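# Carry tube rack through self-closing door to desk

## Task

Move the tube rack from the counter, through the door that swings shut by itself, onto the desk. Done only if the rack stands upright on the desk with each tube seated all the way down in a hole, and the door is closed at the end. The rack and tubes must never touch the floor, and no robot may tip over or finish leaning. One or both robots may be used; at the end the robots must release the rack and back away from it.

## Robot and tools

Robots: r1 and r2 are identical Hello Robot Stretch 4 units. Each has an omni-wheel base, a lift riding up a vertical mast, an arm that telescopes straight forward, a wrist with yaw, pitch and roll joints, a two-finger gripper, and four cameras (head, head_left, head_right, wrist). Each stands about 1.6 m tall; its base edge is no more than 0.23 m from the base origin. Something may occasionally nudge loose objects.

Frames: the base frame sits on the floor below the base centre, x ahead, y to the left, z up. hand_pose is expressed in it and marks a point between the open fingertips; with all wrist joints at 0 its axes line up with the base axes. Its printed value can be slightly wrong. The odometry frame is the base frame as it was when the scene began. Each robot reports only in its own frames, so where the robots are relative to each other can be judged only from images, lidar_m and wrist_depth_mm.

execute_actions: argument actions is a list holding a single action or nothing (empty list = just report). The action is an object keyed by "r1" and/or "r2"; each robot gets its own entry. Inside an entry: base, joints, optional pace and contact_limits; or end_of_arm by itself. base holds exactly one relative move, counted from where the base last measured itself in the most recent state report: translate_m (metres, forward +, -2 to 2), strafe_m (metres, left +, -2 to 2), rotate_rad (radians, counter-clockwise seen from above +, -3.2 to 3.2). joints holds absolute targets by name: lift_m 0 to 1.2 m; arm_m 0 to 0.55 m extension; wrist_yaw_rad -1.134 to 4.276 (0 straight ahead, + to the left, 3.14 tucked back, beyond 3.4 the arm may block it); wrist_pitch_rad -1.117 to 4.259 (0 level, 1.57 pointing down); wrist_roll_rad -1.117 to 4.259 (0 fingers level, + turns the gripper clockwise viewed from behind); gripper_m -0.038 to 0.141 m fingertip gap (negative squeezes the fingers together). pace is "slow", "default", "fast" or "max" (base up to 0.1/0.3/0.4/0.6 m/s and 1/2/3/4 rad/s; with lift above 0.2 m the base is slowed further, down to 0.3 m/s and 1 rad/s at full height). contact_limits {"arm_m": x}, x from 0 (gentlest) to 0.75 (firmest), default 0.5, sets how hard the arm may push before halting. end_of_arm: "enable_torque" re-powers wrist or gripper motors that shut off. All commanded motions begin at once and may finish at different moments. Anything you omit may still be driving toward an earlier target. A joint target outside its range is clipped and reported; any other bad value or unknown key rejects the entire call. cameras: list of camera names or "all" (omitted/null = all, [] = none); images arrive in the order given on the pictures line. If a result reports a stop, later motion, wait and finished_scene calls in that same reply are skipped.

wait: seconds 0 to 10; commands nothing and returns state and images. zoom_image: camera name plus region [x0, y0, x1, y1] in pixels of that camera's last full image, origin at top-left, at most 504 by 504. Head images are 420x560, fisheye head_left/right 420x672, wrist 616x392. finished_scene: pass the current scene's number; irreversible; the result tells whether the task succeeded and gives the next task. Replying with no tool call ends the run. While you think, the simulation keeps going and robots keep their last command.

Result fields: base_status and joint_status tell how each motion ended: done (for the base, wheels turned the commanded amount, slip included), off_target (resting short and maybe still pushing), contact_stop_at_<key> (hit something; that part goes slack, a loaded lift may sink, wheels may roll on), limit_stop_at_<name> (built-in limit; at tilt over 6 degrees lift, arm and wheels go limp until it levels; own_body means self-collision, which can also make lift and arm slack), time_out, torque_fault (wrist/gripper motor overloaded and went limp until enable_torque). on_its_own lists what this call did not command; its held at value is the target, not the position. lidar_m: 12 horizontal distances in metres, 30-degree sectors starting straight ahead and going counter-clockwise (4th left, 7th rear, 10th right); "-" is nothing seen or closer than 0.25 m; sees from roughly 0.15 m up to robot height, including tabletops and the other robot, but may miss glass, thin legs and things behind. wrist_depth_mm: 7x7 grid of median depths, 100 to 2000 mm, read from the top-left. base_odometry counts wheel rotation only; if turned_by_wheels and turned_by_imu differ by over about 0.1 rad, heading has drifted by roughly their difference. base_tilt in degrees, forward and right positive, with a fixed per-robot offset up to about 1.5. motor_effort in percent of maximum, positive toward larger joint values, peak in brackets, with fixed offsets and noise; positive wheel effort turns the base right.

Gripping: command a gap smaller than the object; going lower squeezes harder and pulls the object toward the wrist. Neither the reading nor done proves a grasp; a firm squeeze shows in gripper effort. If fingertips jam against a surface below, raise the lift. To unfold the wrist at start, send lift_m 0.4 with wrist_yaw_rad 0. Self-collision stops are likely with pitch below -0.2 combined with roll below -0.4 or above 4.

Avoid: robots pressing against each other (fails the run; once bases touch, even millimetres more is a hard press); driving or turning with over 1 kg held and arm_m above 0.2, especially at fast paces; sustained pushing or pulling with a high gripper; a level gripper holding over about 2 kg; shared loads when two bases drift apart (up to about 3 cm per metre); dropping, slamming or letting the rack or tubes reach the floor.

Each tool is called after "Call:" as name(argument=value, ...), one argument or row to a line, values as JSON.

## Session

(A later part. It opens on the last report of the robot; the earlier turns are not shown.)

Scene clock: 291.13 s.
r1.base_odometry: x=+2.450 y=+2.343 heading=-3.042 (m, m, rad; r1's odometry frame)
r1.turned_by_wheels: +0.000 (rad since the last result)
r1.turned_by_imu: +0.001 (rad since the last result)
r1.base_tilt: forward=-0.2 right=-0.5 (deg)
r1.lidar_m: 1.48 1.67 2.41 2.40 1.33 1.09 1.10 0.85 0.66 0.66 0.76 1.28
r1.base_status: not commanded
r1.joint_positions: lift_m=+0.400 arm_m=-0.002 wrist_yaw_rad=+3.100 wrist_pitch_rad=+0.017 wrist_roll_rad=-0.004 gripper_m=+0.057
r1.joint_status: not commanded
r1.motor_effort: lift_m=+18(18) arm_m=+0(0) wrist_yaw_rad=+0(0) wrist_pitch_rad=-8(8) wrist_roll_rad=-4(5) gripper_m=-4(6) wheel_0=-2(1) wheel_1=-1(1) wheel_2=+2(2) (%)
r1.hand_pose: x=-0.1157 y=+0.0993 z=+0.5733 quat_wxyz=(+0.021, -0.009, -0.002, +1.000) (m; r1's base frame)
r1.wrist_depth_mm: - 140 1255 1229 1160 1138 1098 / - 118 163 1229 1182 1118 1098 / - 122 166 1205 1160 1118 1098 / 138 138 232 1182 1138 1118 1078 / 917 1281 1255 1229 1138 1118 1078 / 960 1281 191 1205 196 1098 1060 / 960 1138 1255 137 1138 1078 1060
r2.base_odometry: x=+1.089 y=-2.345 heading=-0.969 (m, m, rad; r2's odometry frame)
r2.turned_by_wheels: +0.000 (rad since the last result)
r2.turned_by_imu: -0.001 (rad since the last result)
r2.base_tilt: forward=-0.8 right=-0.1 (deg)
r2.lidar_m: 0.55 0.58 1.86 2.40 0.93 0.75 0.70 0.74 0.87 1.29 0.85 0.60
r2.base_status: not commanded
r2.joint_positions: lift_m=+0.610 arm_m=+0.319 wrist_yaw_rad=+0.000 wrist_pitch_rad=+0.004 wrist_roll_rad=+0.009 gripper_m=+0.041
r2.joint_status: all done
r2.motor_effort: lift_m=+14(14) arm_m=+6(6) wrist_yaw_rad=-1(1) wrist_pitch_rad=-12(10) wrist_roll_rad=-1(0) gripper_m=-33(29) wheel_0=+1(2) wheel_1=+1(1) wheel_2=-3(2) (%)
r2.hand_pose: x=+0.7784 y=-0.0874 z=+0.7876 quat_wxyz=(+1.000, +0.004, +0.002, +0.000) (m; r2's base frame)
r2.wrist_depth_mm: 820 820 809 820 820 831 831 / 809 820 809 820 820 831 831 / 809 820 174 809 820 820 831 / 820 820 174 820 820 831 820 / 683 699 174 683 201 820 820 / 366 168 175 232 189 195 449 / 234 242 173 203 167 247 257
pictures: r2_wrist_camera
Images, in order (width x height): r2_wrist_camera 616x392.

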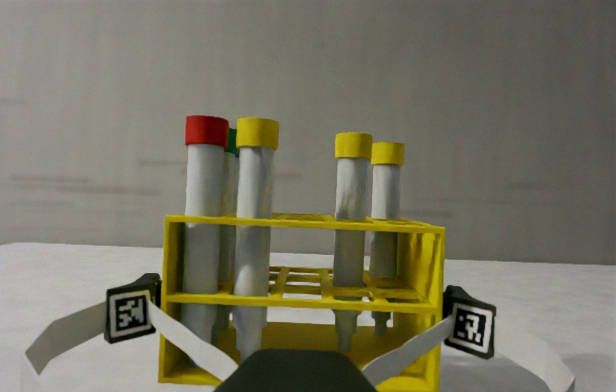

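Call:
execute_actions(
  actions=[
    {"r2":{"joints":{"lift_m":0.587},"pace":"slow"}},
  ],
  cameras=["r2_wrist_camera"],
)

Scene clock: 294.80 s.
r1.base_odometry: x=+2.450 y=+2.343 heading=-3.042 (m, m, rad; r1's odometry frame)
r1.turned_by_wheels: +0.000 (rad since the last result)
r1.turned_by_imu: +0.001 (rad since the last result)
r1.base_tilt: forward=-0.2 right=-0.5 (deg)
r1.lidar_m: 1.47 1.67 2.41 2.41 1.35 1.11 1.09 0.84 0.66 0.66 0.75 1.30
r1.base_status: not commanded
r1.joint_positions: lift_m=+0.400 arm_m=-0.002 wrist_yaw_rad=+3.100 wrist_pitch_rad=+0.017 wrist_roll_rad=-0.004 gripper_m=+0.057
r1.joint_status: not commanded
r1.motor_effort: lift_m=+18(18) arm_m=+0(0) wrist_yaw_rad=+1(1) wrist_pitch_rad=-7(9) wrist_roll_rad=-5(5) gripper_m=-5(4) wheel_0=-1(1) wheel_1=-1(1) wheel_2=+1(2) (%)
r1.hand_pose: x=-0.1157 y=+0.0993 z=+0.5733 quat_wxyz=(+0.021, -0.009, -0.002, +1.000) (m; r1's base frame)
r1.wrist_depth_mm: - 140 1255 1229 1182 1118 1118 / - 118 163 1229 1138 1138 1078 / - 122 166 1229 1160 1118 1098 / 138 138 231 1229 1160 1118 1078 / 904 1281 1281 1205 1160 1118 1060 / 946 1255 191 1205 196 1098 1060 / 946 1118 1229 137 1138 1078 1060
r2.base_odometry: x=+1.089 y=-2.345 heading=-0.969 (m, m, rad; r2's odometry frame)
r2.turned_by_wheels: +0.000 (rad since the last result)
r2.turned_by_imu: -0.001 (rad since the last result)
r2.base_tilt: forward=-0.8 right=+0.0 (deg)
r2.lidar_m: 0.54 0.57 1.82 2.40 0.94 0.74 0.69 0.74 0.87 1.29 0.85 0.60
r2.base_status: not commanded
r2.joint_positions: lift_m=+0.588 arm_m=+0.319 wrist_yaw_rad=+0.000 wrist_pitch_rad=-0.001 wrist_roll_rad=+0.009 gripper_m=+0.041
r2.joint_status: all done
r2.motor_effort: lift_m=+8(17) arm_m=+6(5) wrist_yaw_rad=+2(0) wrist_pitch_rad=+2(11) wrist_roll_rad=-1(2) gripper_m=-29(28) wheel_0=+2(2) wheel_1=+1(1) wheel_2=-3(3) (%)
r2.hand_pose: x=+0.7784 y=-0.0875 z=+0.7664 quat_wxyz=(+1.000, +0.005, -0.001, +0.000) (m; r2's base frame)
r2.wrist_depth_mm: 809 820 820 831 831 820 831 / 809 820 820 820 831 820 831 / 809 820 175 820 820 820 820 / 809 820 174 820 820 831 831 / 615 634 174 621 201 820 831 / 322 168 175 233 190 179 399 / 204 209 173 202 167 215 224
pictures: r2_wrist_camera
Images, in order (width x height): r2_wrist_camera 616x392.

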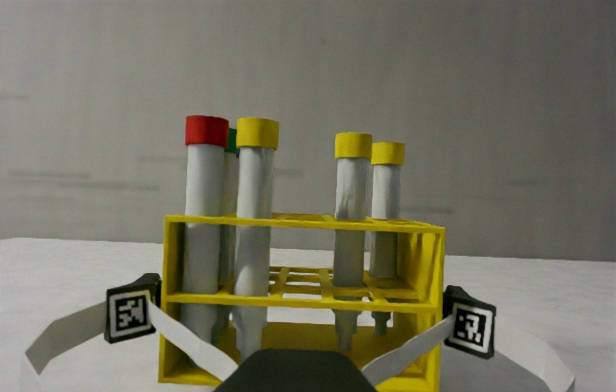

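Touchdown (pitch effort shifted). Release and retract.

Call:
execute_actions(
  actions=[
    {"r2":{"joints":{"gripper_m":0.14,"lift_m":0.593},"pace":"slow"}},
  ],
  cameras=[],
)

Call:
execute_actions(
  actions=[
    {"r2":{"joints":{"arm_m":0.1},"pace":"slow"}},
  ],
  cameras=[],
)

Call:
execute_actions(
  actions=[
    {"r2":{"joints":{"arm_m":0.0,"lift_m":0.85,"wrist_pitch_rad":0.5}}},
  ],
  cameras=["r2_wrist_camera","r2_head_camera","r1_head_left_camera","r2_head_left_camera"],
)

Call:
zoom_image(
  camera="r2_wrist_camera",
  region=[180,100,440,340],
)

Scene clock: 306.10 s.
r1.base_odometry: x=+2.450 y=+2.343 heading=-3.042 (m, m, rad; r1's odometry frame)
r1.turned_by_wheels: +0.000 (rad since the last result)
r1.turned_by_imu: +0.001 (rad since the last result)
r1.base_tilt: forward=-0.2 right=-0.6 (deg)
r1.lidar_m: 1.48 1.67 2.43 2.40 1.35 1.11 1.09 0.84 0.68 0.68 0.74 1.28
r1.base_status: not commanded
r1.joint_positions: lift_m=+0.400 arm_m=-0.002 wrist_yaw_rad=+3.100 wrist_pitch_rad=+0.017 wrist_roll_rad=-0.004 gripper_m=+0.057
r1.joint_status: not commanded
r1.motor_effort: lift_m=+18(18) arm_m=+0(0) wrist_yaw_rad=+0(1) wrist_pitch_rad=-7(8) wrist_roll_rad=-4(3) gripper_m=-4(5) wheel_0=-2(2) wheel_1=-1(1) wheel_2=+2(2) (%)
r1.hand_pose: x=-0.1157 y=+0.0993 z=+0.5733 quat_wxyz=(+0.021, -0.009, -0.002, +1.000) (m; r1's base frame)
r1.wrist_depth_mm: - 140 1255 1229 1182 1118 1098 / - 118 163 1229 1160 1138 1098 / - 122 166 1205 1160 1118 1078 / 138 138 232 1205 1160 1118 1078 / 917 1255 1255 1229 1138 1118 1060 / 946 1281 191 1205 196 1118 1060 / 960 1160 1229 137 1138 1098 1060
r2.base_odometry: x=+1.089 y=-2.345 heading=-0.969 (m, m, rad; r2's odometry frame)
r2.turned_by_wheels: +0.000 (rad since the last result)
r2.turned_by_imu: -0.003 (rad since the last result)
r2.base_tilt: forward=-0.8 right=+0.0 (deg)
r2.lidar_m: 0.55 0.57 1.85 2.41 0.93 0.73 0.70 0.74 0.86 1.29 0.83 0.59
r2.base_status: not commanded
r2.joint_positions: lift_m=+0.593 arm_m=+0.319 wrist_yaw_rad=+0.000 wrist_pitch_rad=+0.003 wrist_roll_rad=+0.009 gripper_m=+0.140
r2.joint_status: all done
r2.motor_effort: lift_m=+24(22) arm_m=+5(6) wrist_yaw_rad=+0(0) wrist_pitch_rad=-10(9) wrist_roll_rad=-2(1) gripper_m=-1(27) wheel_0=+2(2) wheel_1=+1(0) wheel_2=-3(3) (%)
r2.hand_pose: x=+0.7785 y=-0.0875 z=+0.7699 quat_wxyz=(+1.000, +0.005, +0.002, +0.000) (m; r2's base frame)
r2.wrist_depth_mm: 809 820 820 809 820 820 820 / 809 809 809 809 831 820 820 / 809 809 809 809 820 820 820 / 809 820 206 809 820 820 831 / 585 627 202 232 252 820 820 / 314 270 193 216 211 306 387 / 215 219 203 132 219 226 246
pictures: none
No camera images: the call's "cameras" was empty. Leave "cameras" out to get every camera's image.

Scene clock: 309.60 s.
r1.base_odometry: x=+2.450 y=+2.343 heading=-3.042 (m, m, rad; r1's odometry frame)
r1.turned_by_wheels: +0.000 (rad since the last result)
r1.turned_by_imu: +0.001 (rad since the last result)
r1.base_tilt: forward=-0.3 right=-0.5 (deg)
r1.lidar_m: 1.48 1.68 2.41 2.41 1.33 1.09 1.09 0.83 0.67 0.66 0.75 1.28
r1.base_status: not commanded
r1.joint_positions: lift_m=+0.400 arm_m=-0.002 wrist_yaw_rad=+3.100 wrist_pitch_rad=+0.017 wrist_roll_rad=-0.004 gripper_m=+0.057
r1.joint_status: not commanded
r1.motor_effort: lift_m=+18(18) arm_m=+0(0) wrist_yaw_rad=+0(1) wrist_pitch_rad=-7(7) wrist_roll_rad=-4(4) gripper_m=-4(3) wheel_0=-2(2) wheel_1=-1(1) wheel_2=+2(2) (%)
r1.hand_pose: x=-0.1157 y=+0.0993 z=+0.5733 quat_wxyz=(+0.021, -0.009, -0.002, +1.000) (m; r1's base frame)
r1.wrist_depth_mm: - 140 1255 1229 1160 1118 1078 / - 118 163 1205 1182 1118 1078 / - 122 166 1205 1160 1118 1078 / 138 138 232 1182 1160 1118 1060 / 904 1281 1255 1205 1160 1118 1060 / 946 1281 191 1229 196 1118 1078 / 946 1138 1255 137 1160 1078 1078
r2.base_odometry: x=+1.089 y=-2.345 heading=-0.969 (m, m, rad; r2's odometry frame)
r2.turned_by_wheels: +0.000 (rad since the last result)
r2.turned_by_imu: -0.001 (rad since the last result)
r2.base_tilt: forward=-0.8 right=-0.1 (deg)
r2.lidar_m: 0.57 0.57 1.84 2.40 0.94 0.75 0.70 0.75 0.88 1.30 0.86 0.61
r2.base_status: not commanded
r2.joint_positions: lift_m=+0.593 arm_m=+0.101 wrist_yaw_rad=+0.000 wrist_pitch_rad=+0.003 wrist_roll_rad=+0.009 gripper_m=+0.140
r2.joint_status: all done
r2.motor_effort: lift_m=+23(23) arm_m=-5(7) wrist_yaw_rad=+0(1) wrist_pitch_rad=-9(10) wrist_roll_rad=+0(1) gripper_m=-1(1) wheel_0=+2(2) wheel_1=+1(1) wheel_2=-3(3) (%)
r2.hand_pose: x=+0.5603 y=-0.0875 z=+0.7700 quat_wxyz=(+1.000, +0.005, +0.001, +0.000) (m; r2's base frame)
r2.wrist_depth_mm: 1025 1025 1025 1042 1042 1042 1042 / 1025 1025 1042 1025 1042 1042 1060 / 1025 1025 1025 1042 1042 1042 1042 / 1025 1025 1042 473 1042 1042 1042 / 591 627 654 452 759 831 904 / 319 272 285 351 303 309 389 / 242 243 244 132 247 247 250
pictures: none
No camera images: the call's "cameras" was empty. Leave "cameras" out to get every camera's image.

Scene clock: 311.73 s.
r1.base_odometry: x=+2.450 y=+2.343 heading=-3.042 (m, m, rad; r1's odometry frame)
r1.turned_by_wheels: +0.000 (rad since the last result)
r1.turned_by_imu: +0.000 (rad since the last result)
r1.base_tilt: forward=-0.2 right=-0.5 (deg)
r1.lidar_m: 1.48 1.68 2.43 2.41 1.35 1.10 1.08 0.84 0.67 0.65 0.73 1.30
r1.base_status: not commanded
r1.joint_positions: lift_m=+0.400 arm_m=-0.002 wrist_yaw_rad=+3.100 wrist_pitch_rad=+0.017 wrist_roll_rad=-0.004 gripper_m=+0.057
r1.joint_status: not commanded
r1.motor_effort: lift_m=+18(17) arm_m=+0(0) wrist_yaw_rad=+1(0) wrist_pitch_rad=-7(7) wrist_roll_rad=-3(5) gripper_m=-4(4) wheel_0=-1(2) wheel_1=-1(1) wheel_2=+2(1) (%)
r1.hand_pose: x=-0.1157 y=+0.0993 z=+0.5733 quat_wxyz=(+0.021, -0.009, -0.002, +1.000) (m; r1's base frame)
r1.wrist_depth_mm: - 140 1255 1229 1182 1118 1098 / - 118 163 1205 1182 1118 1078 / - 122 166 1205 1160 1118 1078 / 138 138 231 1205 1160 1118 1078 / 904 1281 1255 1205 1138 1118 1060 / 931 1255 191 1205 196 1098 1078 / 946 1138 1255 137 1138 1078 1078
r2.base_odometry: x=+1.089 y=-2.345 heading=-0.969 (m, m, rad; r2's odometry frame)
r2.turned_by_wheels: +0.000 (rad since the last result)
r2.turned_by_imu: -0.001 (rad since the last result)
r2.base_tilt: forward=-0.8 right=+0.0 (deg)
r2.lidar_m: 0.56 0.58 1.87 2.41 0.92 0.74 0.70 0.73 0.88 1.28 0.85 0.60
r2.base_status: not commanded
r2.joint_positions: lift_m=+0.850 arm_m=+0.001 wrist_yaw_rad=+0.000 wrist_pitch_rad=+0.502 wrist_roll_rad=+0.009 gripper_m=+0.140
r2.joint_status: all done
r2.motor_effort: lift_m=+23(25) arm_m=-6(5) wrist_yaw_rad=-2(0) wrist_pitch_rad=-5(4) wrist_roll_rad=-1(0) gripper_m=+2(1) wheel_0=+2(2) wheel_1=+0(1) wheel_2=-3(3) (%)
r2.hand_pose: x=+0.4248 y=-0.0874 z=+0.8891 quat_wxyz=(+0.969, +0.004, +0.248, -0.001) (m; r2's base frame)
r2.wrist_depth_mm: 1025 1025 1042 1025 1025 1025 1025 / 1118 1098 1098 1098 1098 1078 1098 / 1160 917 946 960 1008 1025 1042 / 654 661 683 591 707 715 732 / 512 521 525 535 544 554 559 / 459 442 452 452 445 452 473 / 1182 1098 1205 132 1205 1205 1098
pictures: r1_head_left_camera, r2_head_camera, r2_head_left_camera, r2_wrist_camera
Images, in order (width x height): r1_head_left_camera 420x672, r2_head_camera 420x560, r2_head_left_camera 420x672, r2_wrist_camera 616x392.

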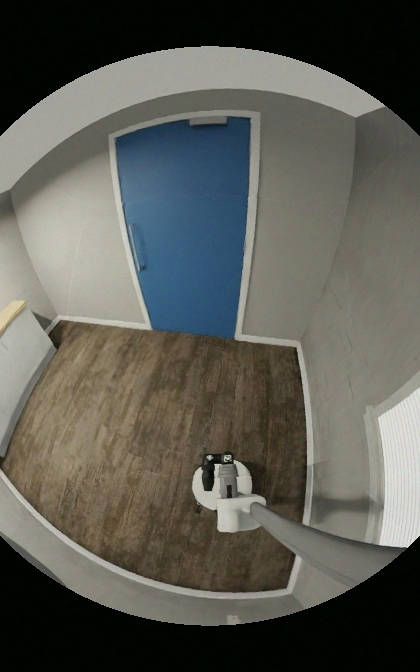

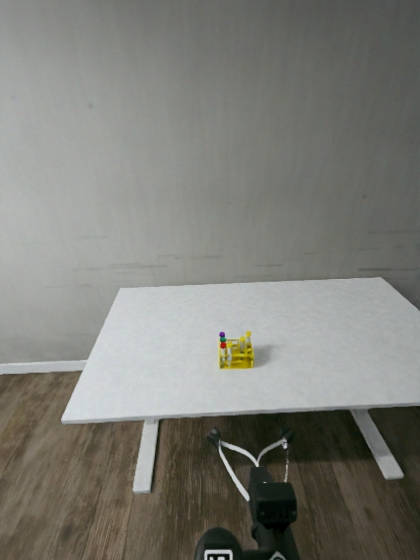

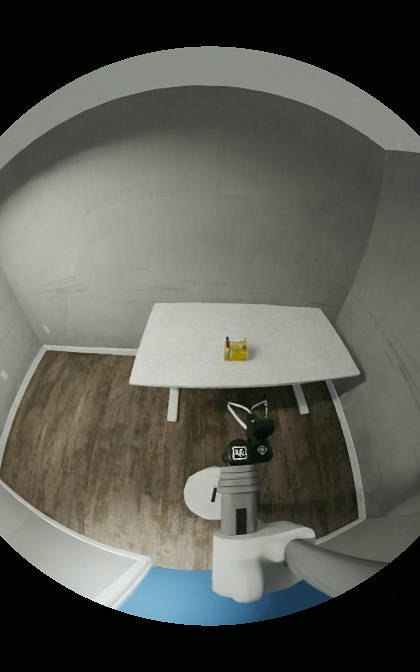

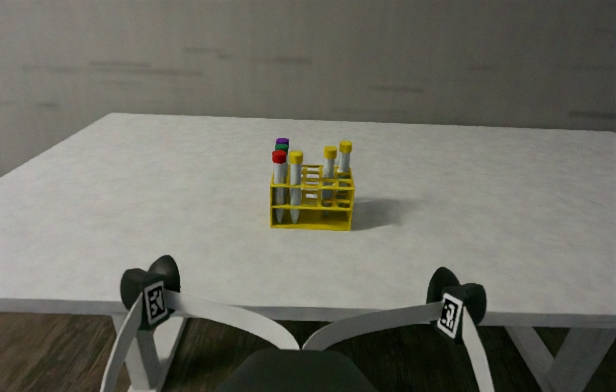

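Region (180, 100, 440, 340) of r2_wrist_camera's 616x392 image, scaled by 1.938; it fills the top 465 rows of this view, and the rest is white.

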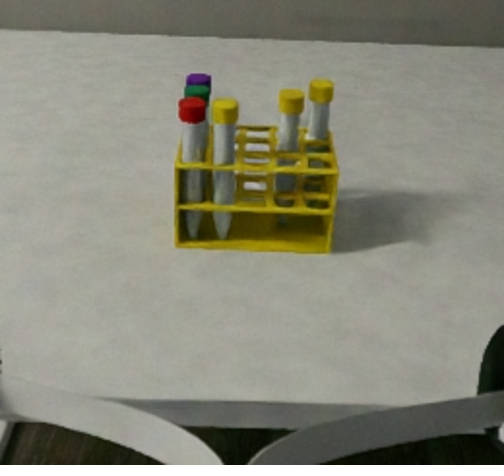

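Call:
finished_scene(
  scene=1,
)

The scene is finished: the task was done.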